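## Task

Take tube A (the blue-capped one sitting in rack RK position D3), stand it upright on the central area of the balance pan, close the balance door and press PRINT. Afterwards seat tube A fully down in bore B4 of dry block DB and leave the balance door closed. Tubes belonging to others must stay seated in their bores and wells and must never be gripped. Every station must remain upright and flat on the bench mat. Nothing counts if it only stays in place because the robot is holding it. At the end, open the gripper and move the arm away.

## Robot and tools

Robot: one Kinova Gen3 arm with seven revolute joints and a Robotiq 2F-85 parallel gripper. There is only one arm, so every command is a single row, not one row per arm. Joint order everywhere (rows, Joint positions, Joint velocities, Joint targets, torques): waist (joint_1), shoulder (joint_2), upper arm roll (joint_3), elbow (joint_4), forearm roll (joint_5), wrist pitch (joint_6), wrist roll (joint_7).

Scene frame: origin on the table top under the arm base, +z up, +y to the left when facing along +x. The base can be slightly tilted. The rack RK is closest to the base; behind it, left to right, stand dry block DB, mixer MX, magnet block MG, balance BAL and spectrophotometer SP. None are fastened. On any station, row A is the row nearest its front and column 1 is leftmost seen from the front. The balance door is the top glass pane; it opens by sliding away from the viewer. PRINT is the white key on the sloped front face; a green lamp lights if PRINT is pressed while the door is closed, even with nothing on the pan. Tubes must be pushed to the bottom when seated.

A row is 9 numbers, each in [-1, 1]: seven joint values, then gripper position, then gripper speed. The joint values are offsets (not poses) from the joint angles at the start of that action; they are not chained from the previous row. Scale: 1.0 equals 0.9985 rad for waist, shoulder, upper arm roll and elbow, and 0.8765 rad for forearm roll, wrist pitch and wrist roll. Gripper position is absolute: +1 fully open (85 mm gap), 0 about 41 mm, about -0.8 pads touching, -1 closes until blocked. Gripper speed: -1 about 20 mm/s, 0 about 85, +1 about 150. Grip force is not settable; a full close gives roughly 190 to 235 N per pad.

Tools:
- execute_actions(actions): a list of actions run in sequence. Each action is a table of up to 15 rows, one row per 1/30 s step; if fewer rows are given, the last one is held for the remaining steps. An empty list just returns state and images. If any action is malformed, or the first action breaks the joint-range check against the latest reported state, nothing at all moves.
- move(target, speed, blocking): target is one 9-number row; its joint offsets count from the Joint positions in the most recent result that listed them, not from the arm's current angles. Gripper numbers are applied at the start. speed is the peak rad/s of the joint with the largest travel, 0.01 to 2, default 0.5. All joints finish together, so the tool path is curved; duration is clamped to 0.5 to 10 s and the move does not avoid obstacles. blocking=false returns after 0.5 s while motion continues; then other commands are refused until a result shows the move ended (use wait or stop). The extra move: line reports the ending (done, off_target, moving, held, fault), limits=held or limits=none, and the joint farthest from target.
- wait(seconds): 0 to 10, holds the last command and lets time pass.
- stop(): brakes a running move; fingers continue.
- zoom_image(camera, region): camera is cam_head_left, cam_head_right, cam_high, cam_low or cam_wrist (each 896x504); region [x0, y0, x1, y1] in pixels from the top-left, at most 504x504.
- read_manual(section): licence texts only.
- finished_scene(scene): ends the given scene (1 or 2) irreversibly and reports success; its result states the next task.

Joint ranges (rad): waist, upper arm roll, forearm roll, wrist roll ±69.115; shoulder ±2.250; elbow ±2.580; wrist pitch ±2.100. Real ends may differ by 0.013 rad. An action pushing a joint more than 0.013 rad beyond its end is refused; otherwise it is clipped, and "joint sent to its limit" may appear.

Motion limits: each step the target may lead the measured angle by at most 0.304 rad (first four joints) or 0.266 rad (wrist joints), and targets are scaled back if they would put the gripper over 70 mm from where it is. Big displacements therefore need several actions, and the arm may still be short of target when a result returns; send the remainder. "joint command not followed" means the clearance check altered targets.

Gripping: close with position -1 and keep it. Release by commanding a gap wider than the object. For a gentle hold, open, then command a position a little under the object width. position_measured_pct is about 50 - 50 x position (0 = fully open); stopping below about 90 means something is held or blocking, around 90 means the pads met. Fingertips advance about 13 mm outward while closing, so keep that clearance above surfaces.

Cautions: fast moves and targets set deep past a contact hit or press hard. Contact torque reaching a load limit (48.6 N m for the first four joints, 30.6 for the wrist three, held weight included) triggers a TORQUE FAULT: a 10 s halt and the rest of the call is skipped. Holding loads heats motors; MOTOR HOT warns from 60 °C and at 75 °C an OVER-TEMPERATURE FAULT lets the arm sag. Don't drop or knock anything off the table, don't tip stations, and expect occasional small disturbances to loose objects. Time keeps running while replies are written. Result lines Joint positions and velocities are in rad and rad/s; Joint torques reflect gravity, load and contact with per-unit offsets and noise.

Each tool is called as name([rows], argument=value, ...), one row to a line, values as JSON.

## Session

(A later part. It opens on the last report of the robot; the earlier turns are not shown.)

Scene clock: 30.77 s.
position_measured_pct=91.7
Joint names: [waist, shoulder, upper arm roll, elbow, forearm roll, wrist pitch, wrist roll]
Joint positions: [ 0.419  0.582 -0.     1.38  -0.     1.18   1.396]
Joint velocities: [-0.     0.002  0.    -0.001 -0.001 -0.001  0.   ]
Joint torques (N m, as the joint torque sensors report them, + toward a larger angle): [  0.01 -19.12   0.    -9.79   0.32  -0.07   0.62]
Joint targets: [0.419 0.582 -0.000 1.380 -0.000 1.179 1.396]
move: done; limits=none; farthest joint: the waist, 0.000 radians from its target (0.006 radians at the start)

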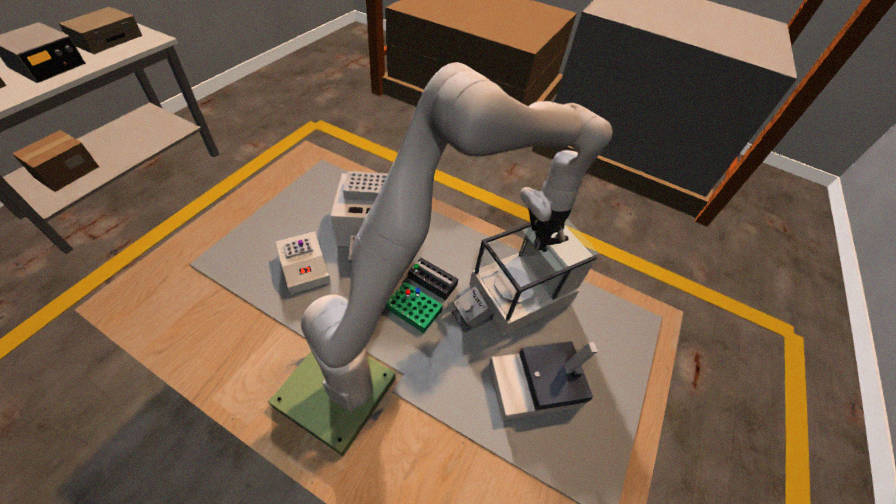

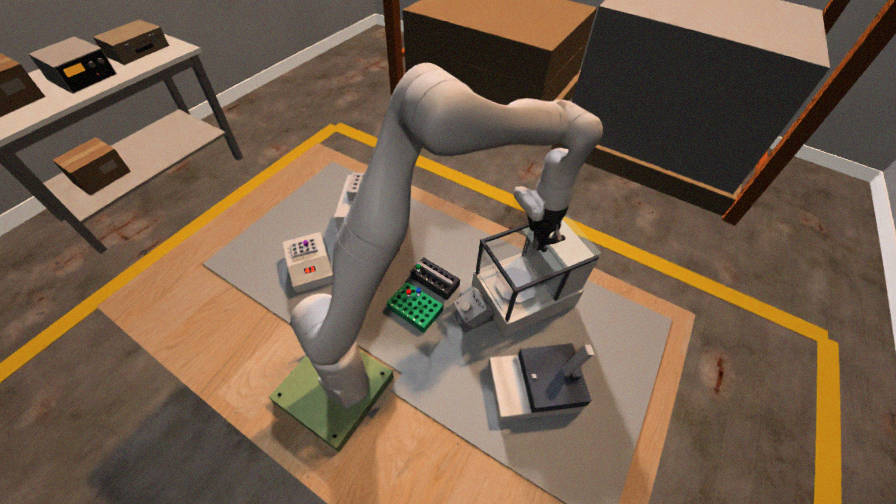

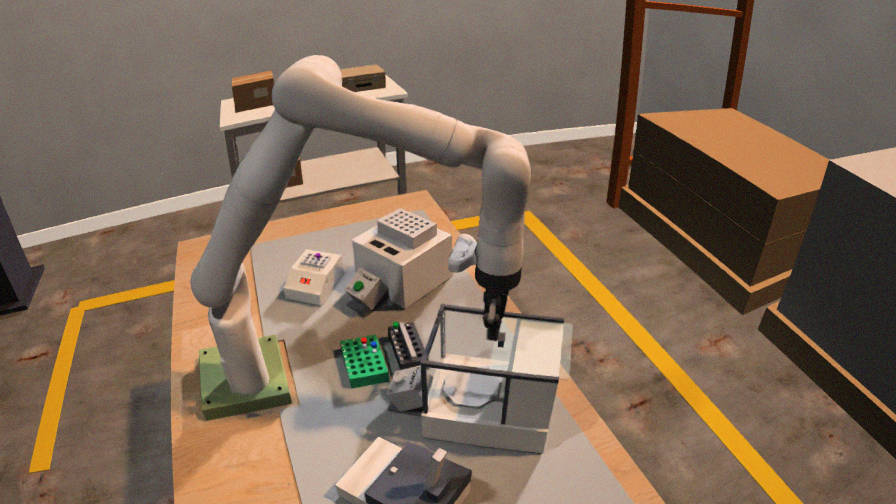

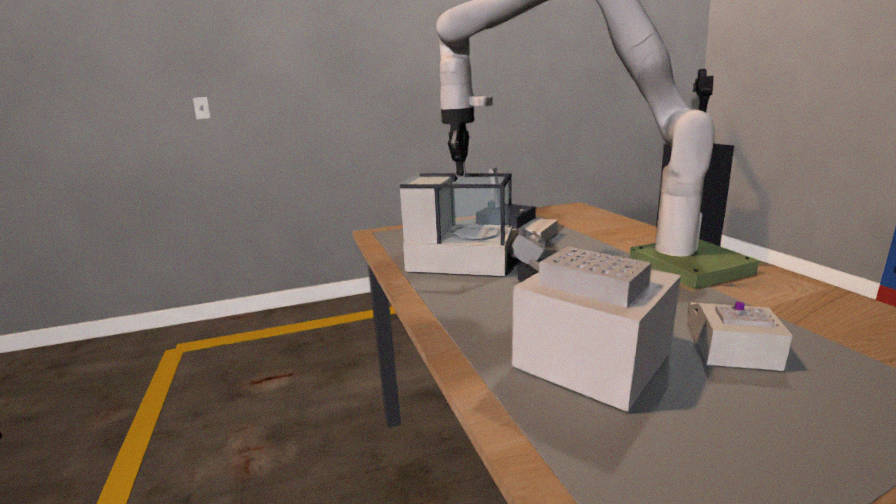

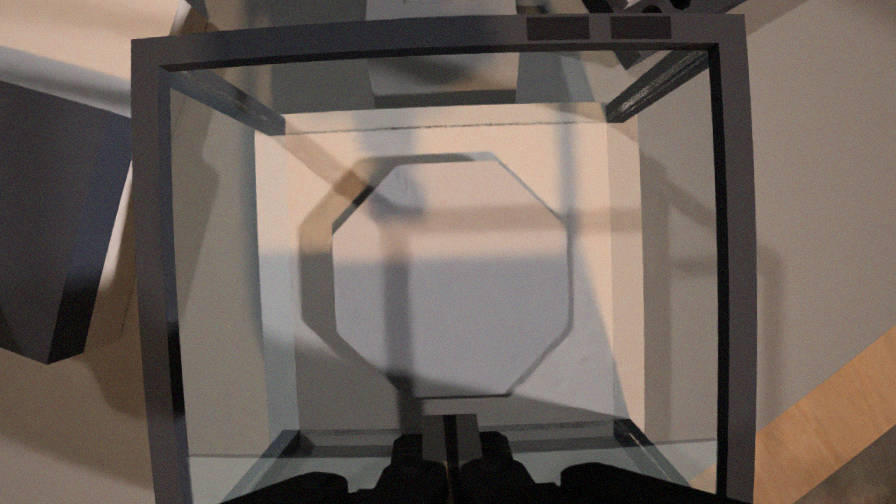

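move(target=[0.003, 0.0193, 0, -0.0342, 0, 0.016, 0.003, -1, 0], speed=0.07)

Scene clock: 34.97 s.
position_measured_pct=91.7
Joint names: [waist, shoulder, upper arm roll, elbow, forearm roll, wrist pitch, wrist roll]
Joint positions: [ 0.422  0.601 -0.001  1.347 -0.     1.195  1.398]
Joint velocities: [ 0.001  0.    -0.    -0.    -0.    -0.001 -0.   ]
Joint torques (N m, as the joint torque sensors report them, + toward a larger angle): [  0.03 -19.26  -0.29  -9.31   0.4   -0.07   0.56]
Joint targets: [0.422 0.601 -0.000 1.346 -0.000 1.194 1.398]
move: done; limits=none; farthest joint: the shoulder, 0.001 radians from its target (0.020 radians at the start)

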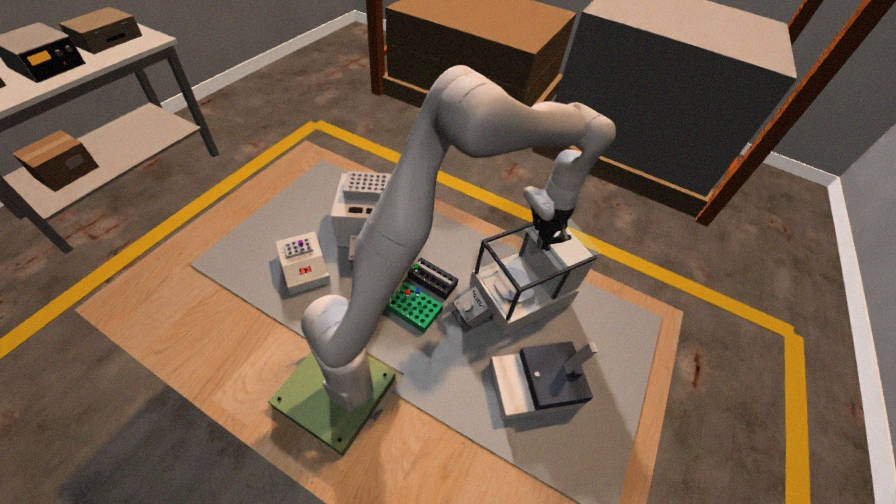

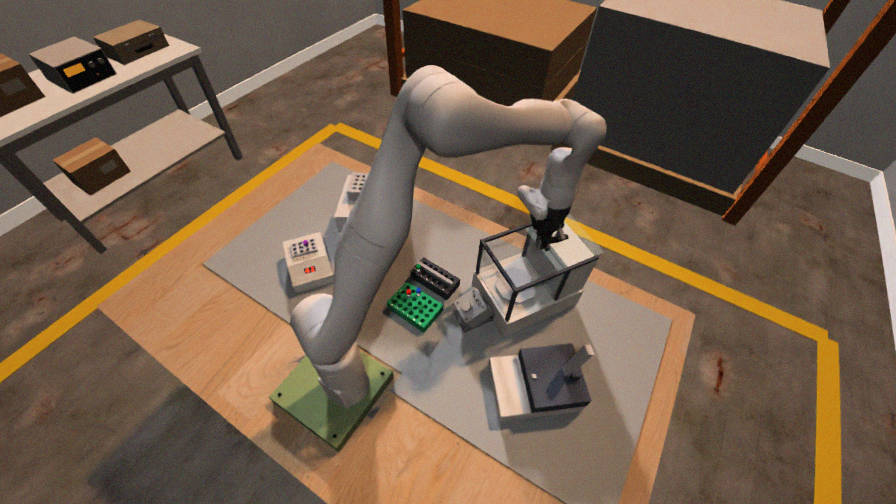

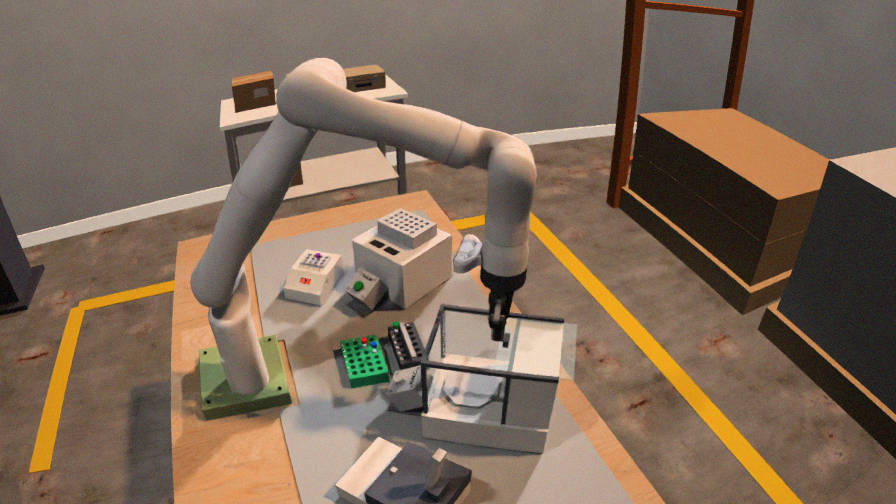

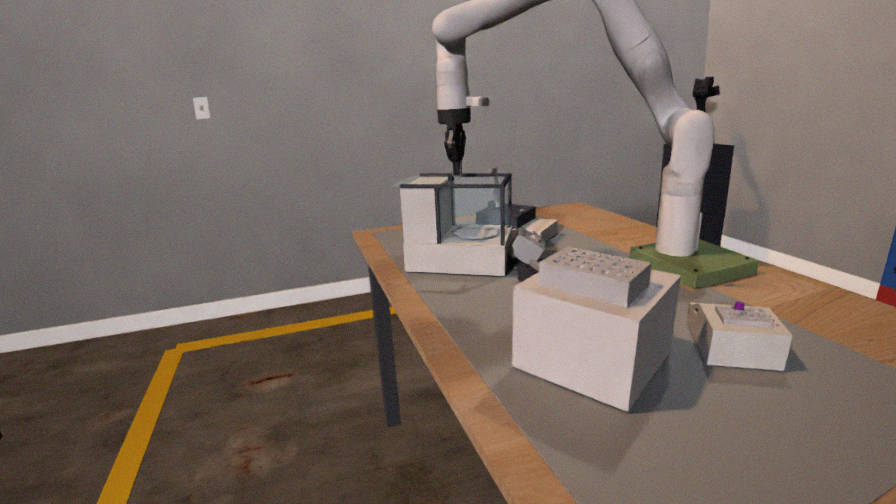

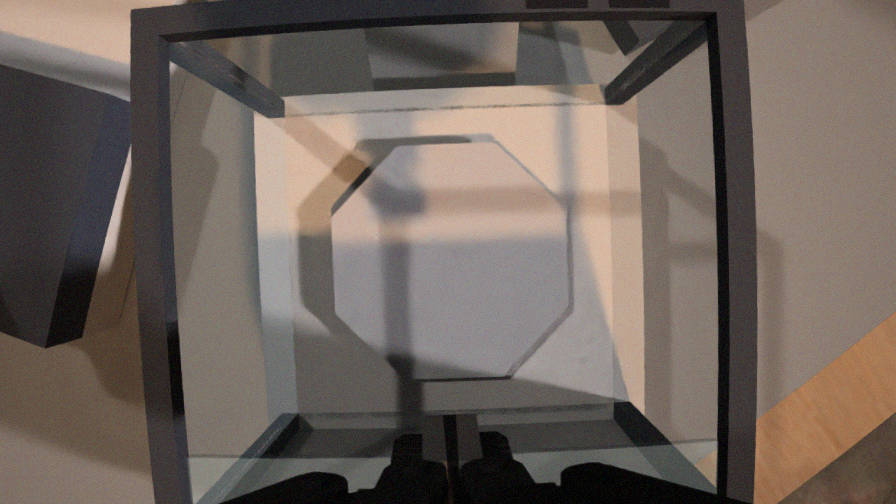

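move(target=[-0.5191, -0.5094, 0.0005, 0.7181, 0, -0.2392, -0.9778, -1, 0], speed=0.7)

move(target=[0, 0.1993, 0, 0.1771, 0, -0.4289, 0, -0.3, 0], speed=0.6)

Scene clock: 37.37 s.
position_measured_pct=91.7
Joint names: [waist, shoulder, upper arm roll, elbow, forearm roll, wrist pitch, wrist roll]
Joint positions: [-0.096  0.092 -0.     2.064 -0.     0.985  0.541]
Joint velocities: [-0.004 -0.003  0.001 -0.    -0.003  0.001  0.   ]
Joint torques (N m, as the joint torque sensors report them, + toward a larger angle): [ 0.16 -9.75 -0.3  -8.17  0.2   0.36  0.53]
Joint targets: [-0.097 0.092 -0.000 2.064 -0.000 0.985 0.541]
move: done; limits=none; farthest joint: the waist, 0.000 radians from its target (0.518 radians at the start)

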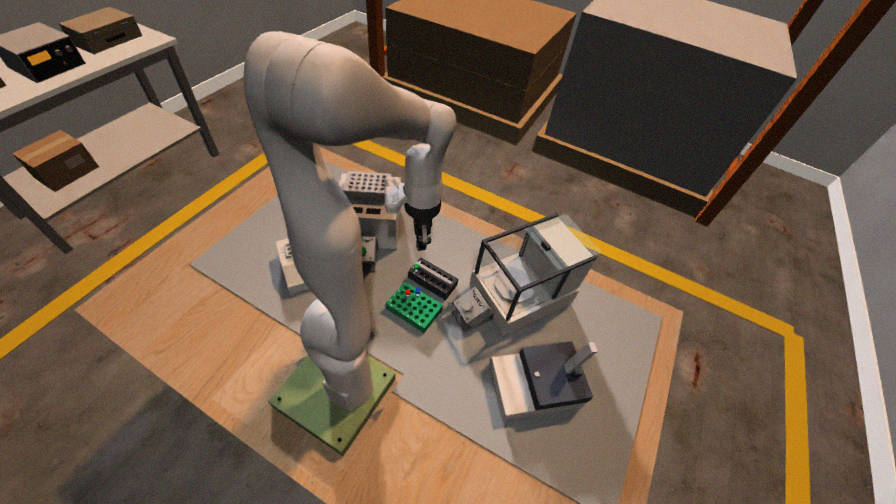

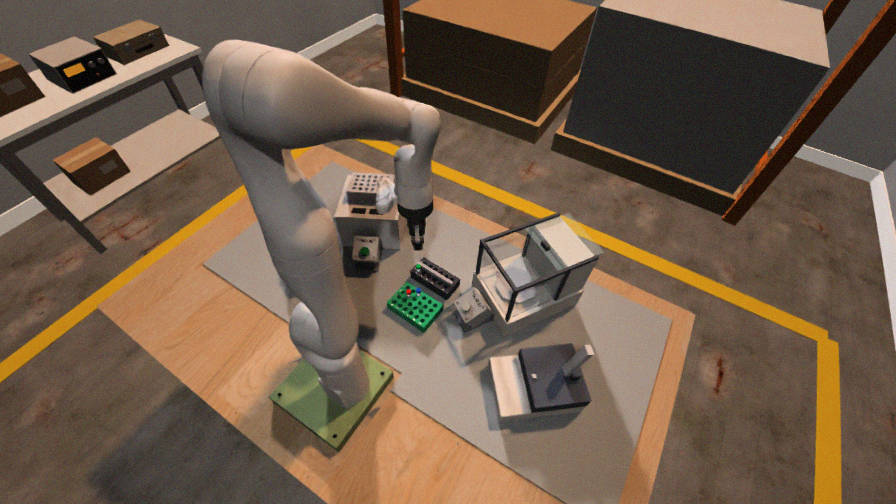

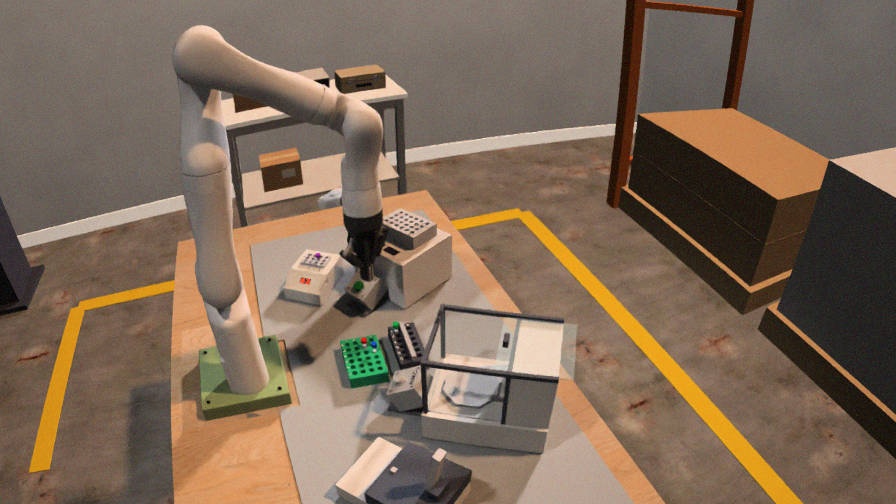

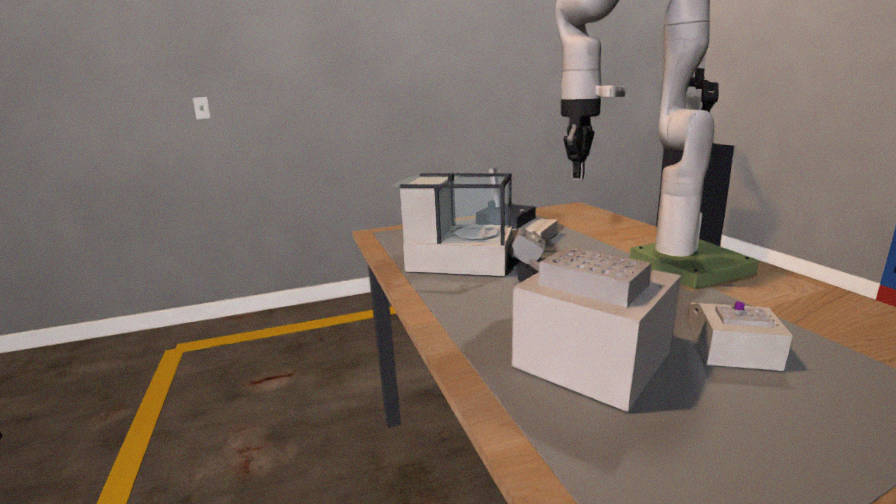

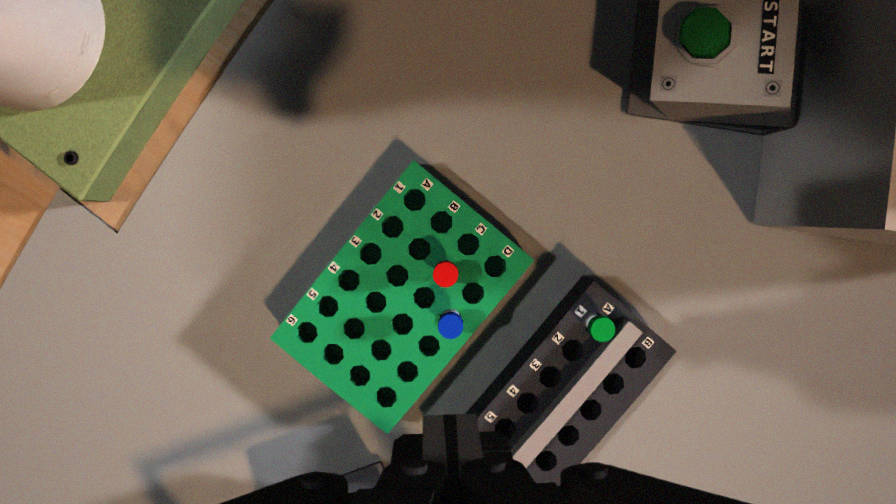

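Scene clock: 38.50 s.
position_measured_pct=65.1
Joint names: [waist, shoulder, upper arm roll, elbow, forearm roll, wrist pitch, wrist roll]
Joint positions: [-0.096  0.291 -0.     2.241 -0.     0.609  0.541]
Joint velocities: [ 0.     0.002  0.001  0.    -0.003 -0.002 -0.   ]
Joint torques (N m, as the joint torque sensors report them, + toward a larger angle): [  0.12 -11.22  -0.34  -6.01   0.12   0.27   0.75]
Joint targets: [-0.096 0.291 -0.000 2.241 -0.000 0.609 0.541]
move: done; limits=none; farthest joint: the waist, 0.000 radians from its target (0.000 radians at the start)

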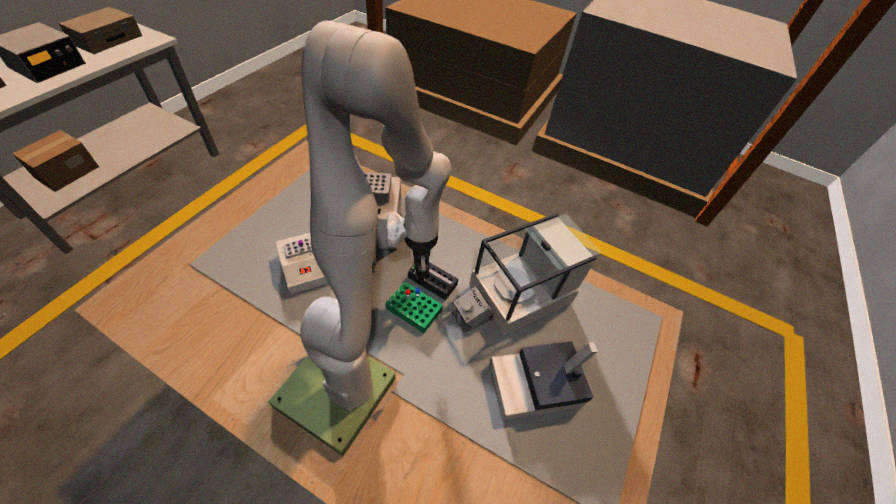

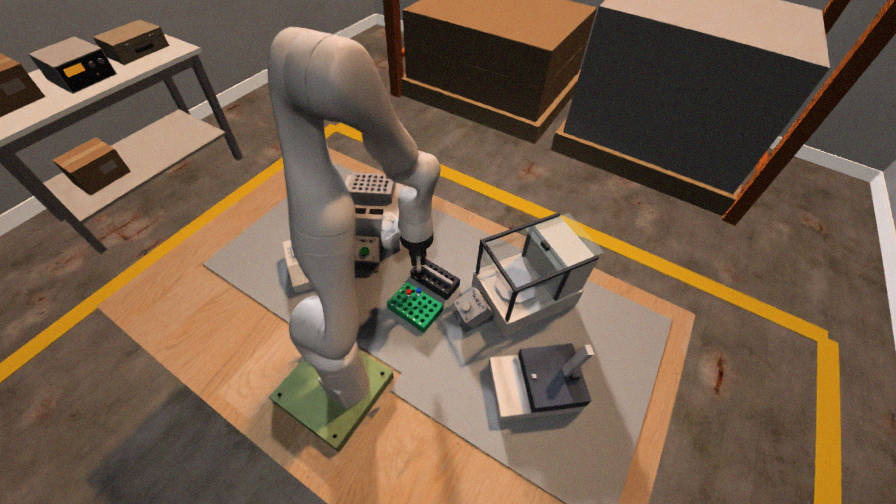

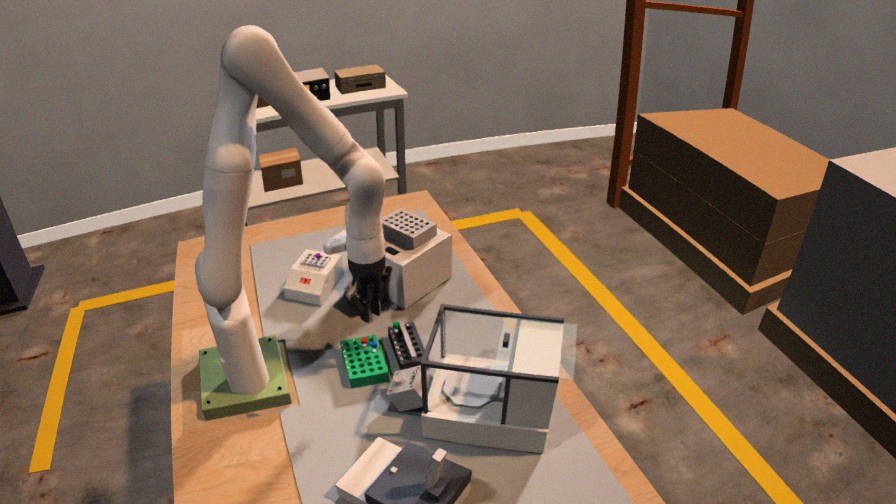

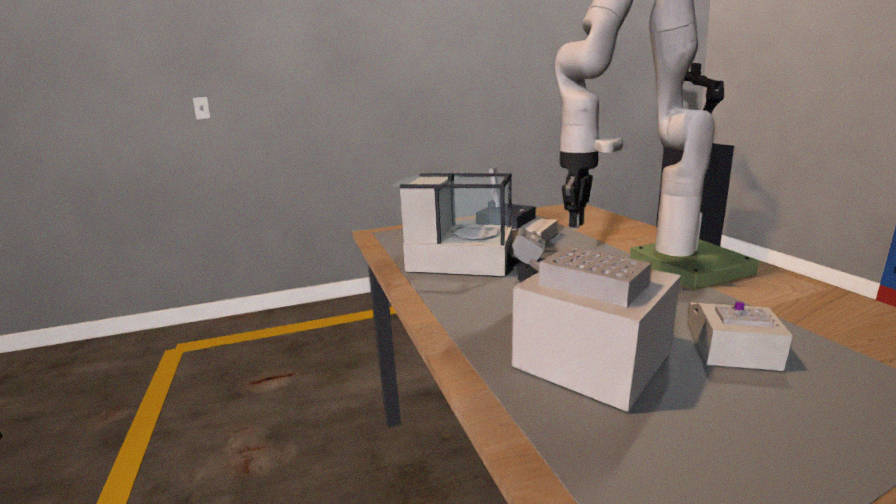

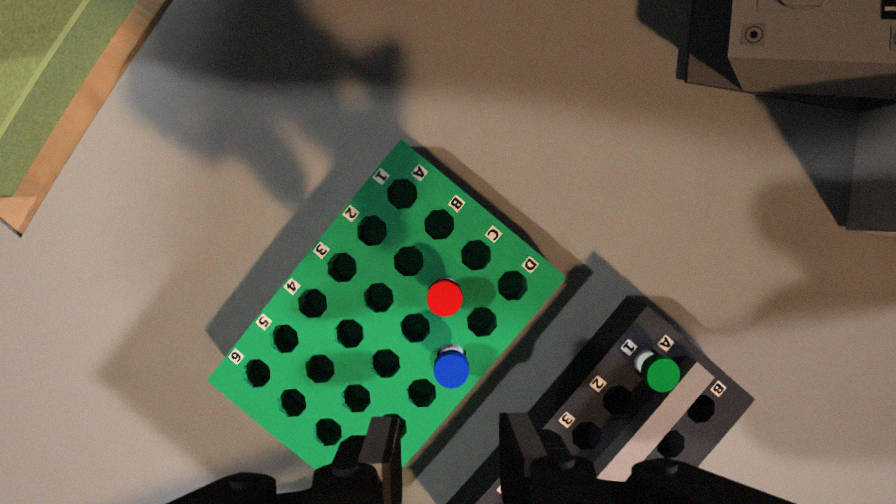

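zoom_image(camera="cam_wrist", region=[360, 260, 540, 440])

zoom_image(camera="cam_wrist", region=[340, 394, 560, 504])

zoom_image(camera="cam_high", region=[330, 280, 430, 395])

Region (360, 260, 540, 440) of cam_wrist's 896x504 image, scaled by 2.800.

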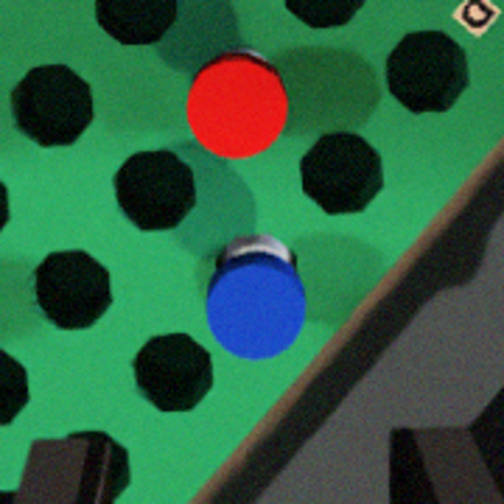

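Region (340, 394, 560, 504) of cam_wrist's 896x504 image, scaled by 2.291.

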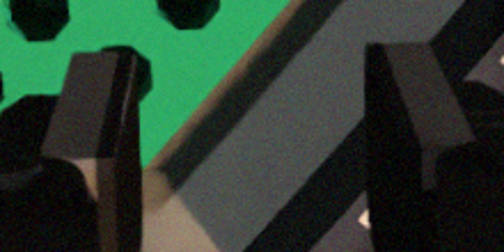

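Region (330, 280, 430, 395) of cam_high's 896x504 image, scaled by 4.383, with more detail than that image has; it fills the left 438 columns of this view, and the rest is white.

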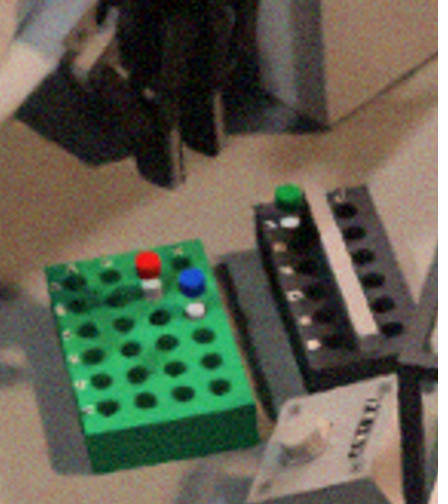

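move(target=[0, 0, 0, 0, 0, 0, 0.9, -0.3, 0], speed=1.1)

Scene clock: 43.20 s.
position_measured_pct=65.1
Joint names: [waist, shoulder, upper arm roll, elbow, forearm roll, wrist pitch, wrist roll]
Joint positions: [-0.096  0.291 -0.     2.241 -0.     0.609  1.33 ]
Joint velocities: [-0.    -0.002 -0.    -0.001  0.001  0.001  0.   ]
Joint torques (N m, as the joint torque sensors report them, + toward a larger angle): [ -0.1  -11.15  -0.37  -6.22   0.4    0.48   0.79]
Joint targets: [-0.096 0.291 -0.000 2.241 -0.000 0.609 1.330]
move: done; limits=none; farthest joint: the waist, 0.000 radians from its target (0.000 radians at the start)

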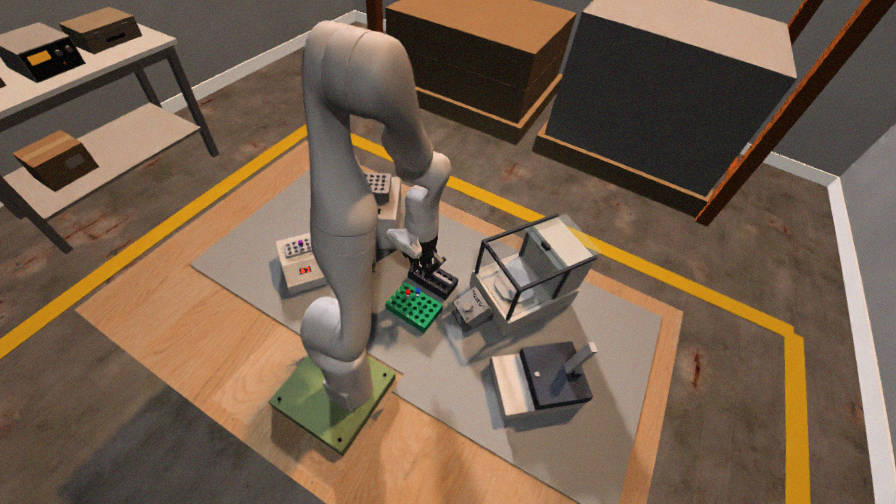

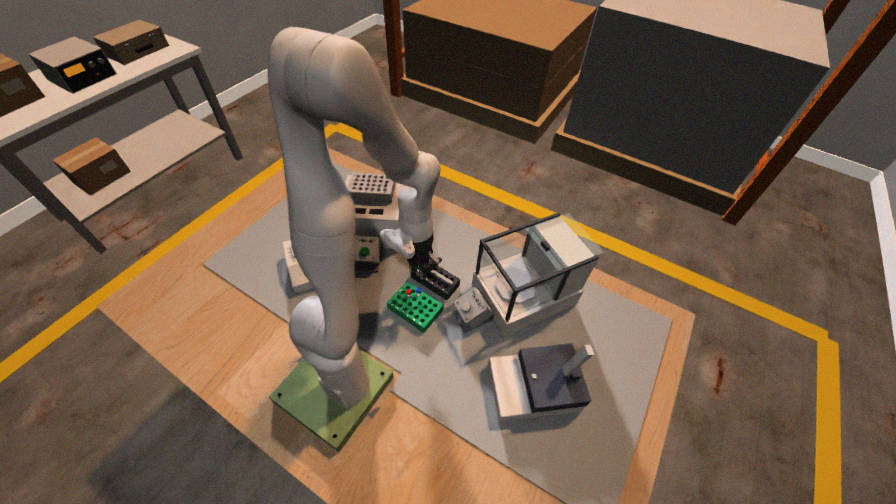

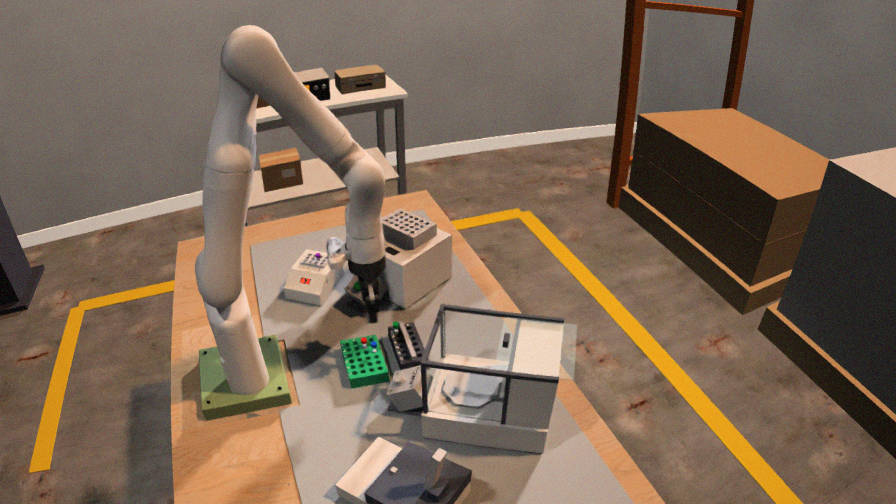

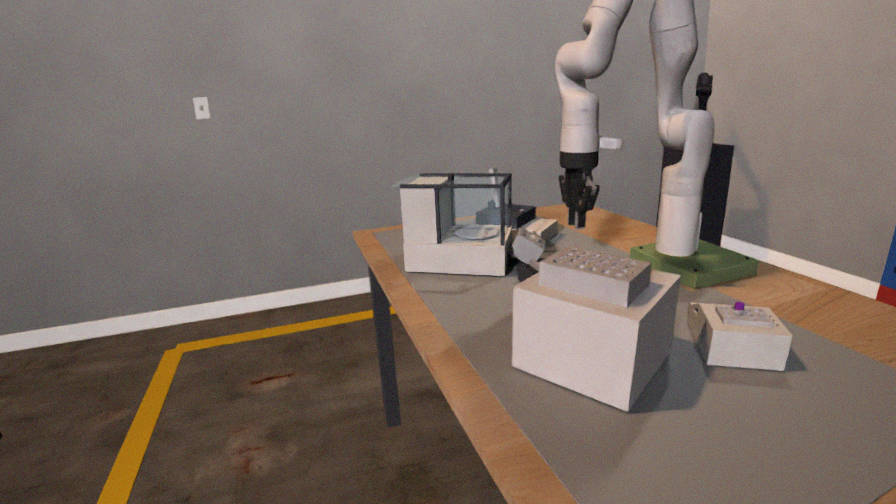

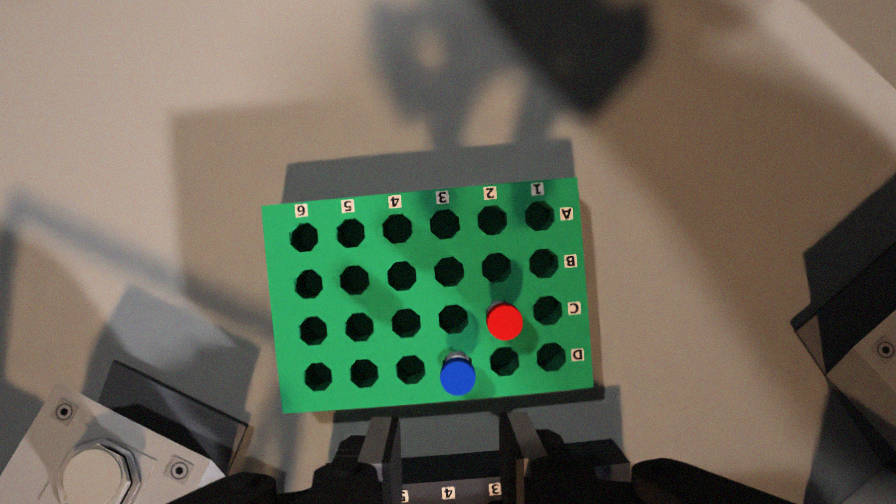

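zoom_image(camera="cam_wrist", region=[390, 250, 570, 430])

Region (390, 250, 570, 430) of cam_wrist's 896x504 image, scaled by 2.800.

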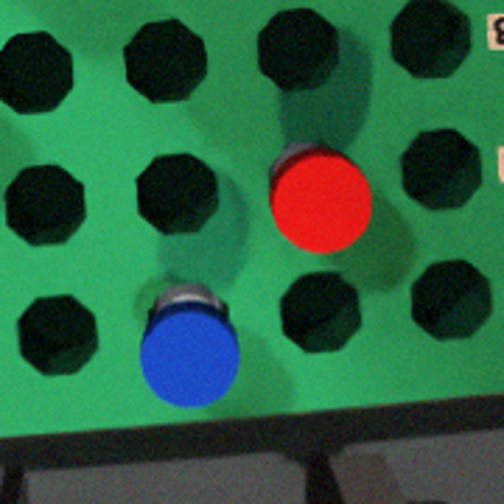

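move(target=[0.0063, 0.1383, 0, 0.0948, -0.0502, -0.2961, -0.7758, -0.3, 0], speed=0.9)

zoom_image(camera="cam_wrist", region=[350, 304, 550, 504])

Scene clock: 48.60 s.
position_measured_pct=65.1
Joint names: [waist, shoulder, upper arm roll, elbow, forearm roll, wrist pitch, wrist roll]
Joint positions: [-0.09   0.429 -0.     2.335 -0.044  0.349  0.65 ]
Joint velocities: [ 0.     0.004 -0.     0.001 -0.    -0.    -0.   ]
Joint torques (N m, as the joint torque sensors report them, + toward a larger angle): [ -0.31 -11.58  -0.33  -3.74   0.21   0.57   0.65]
Joint targets: [-0.090 0.429 -0.000 2.335 -0.044 0.349 0.650]
move: done; limits=none; farthest joint: the waist, 0.000 radians from its target (0.007 radians at the start)

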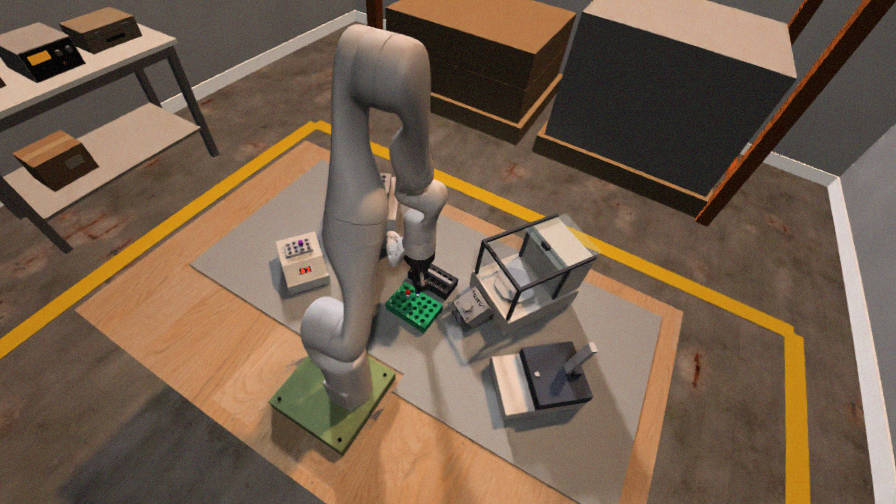

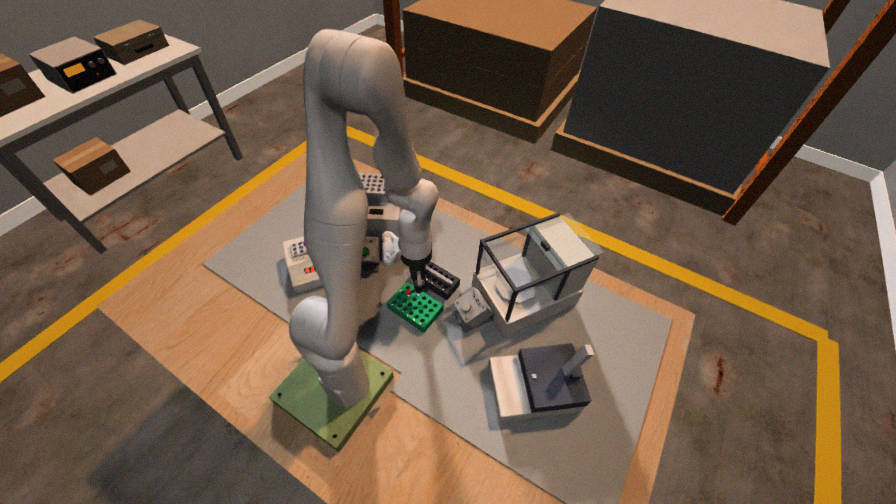

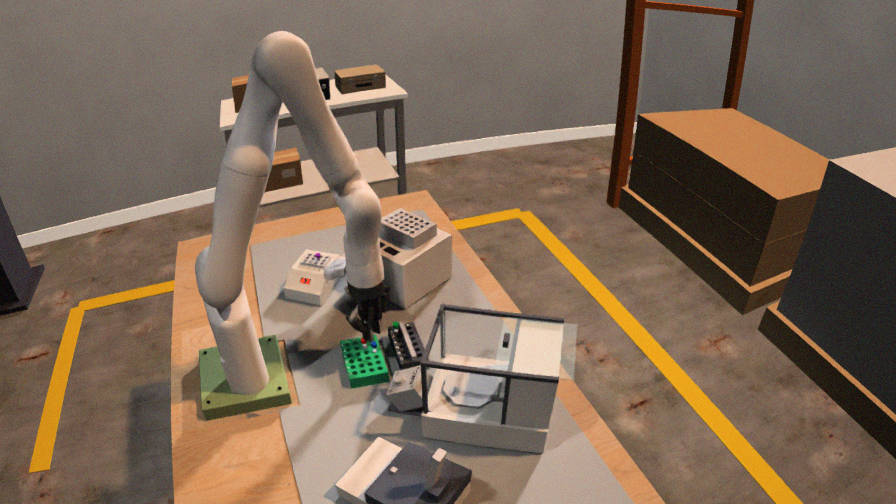

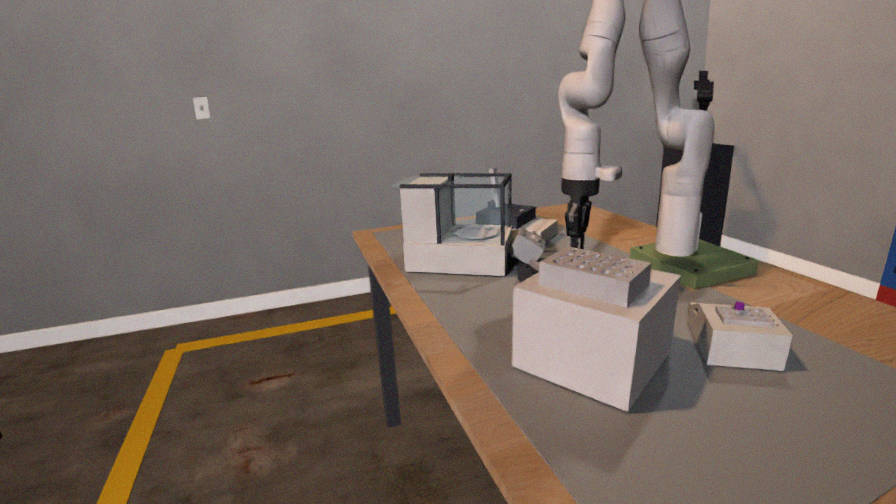

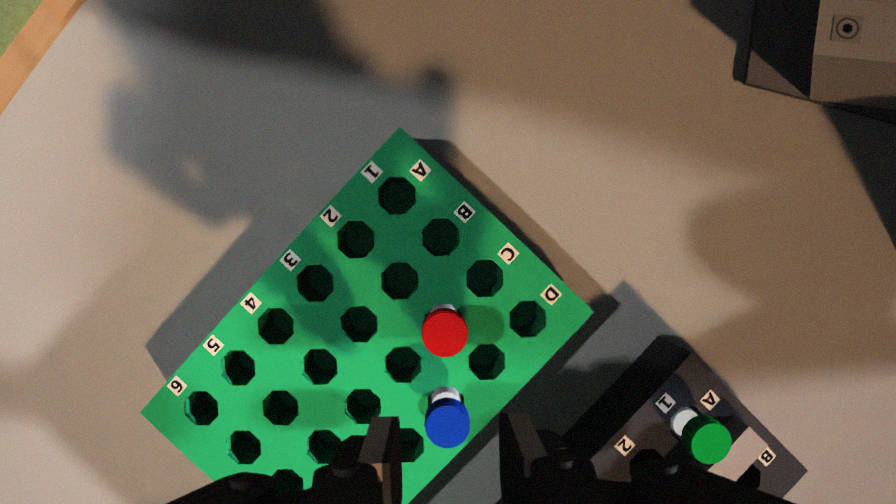

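Region (350, 304, 550, 504) of cam_wrist's 896x504 image, scaled by 2.520.

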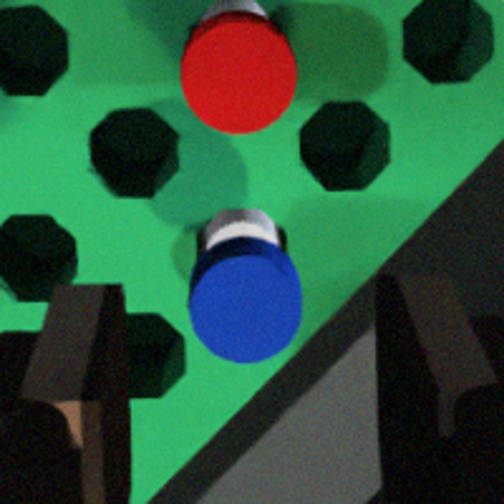

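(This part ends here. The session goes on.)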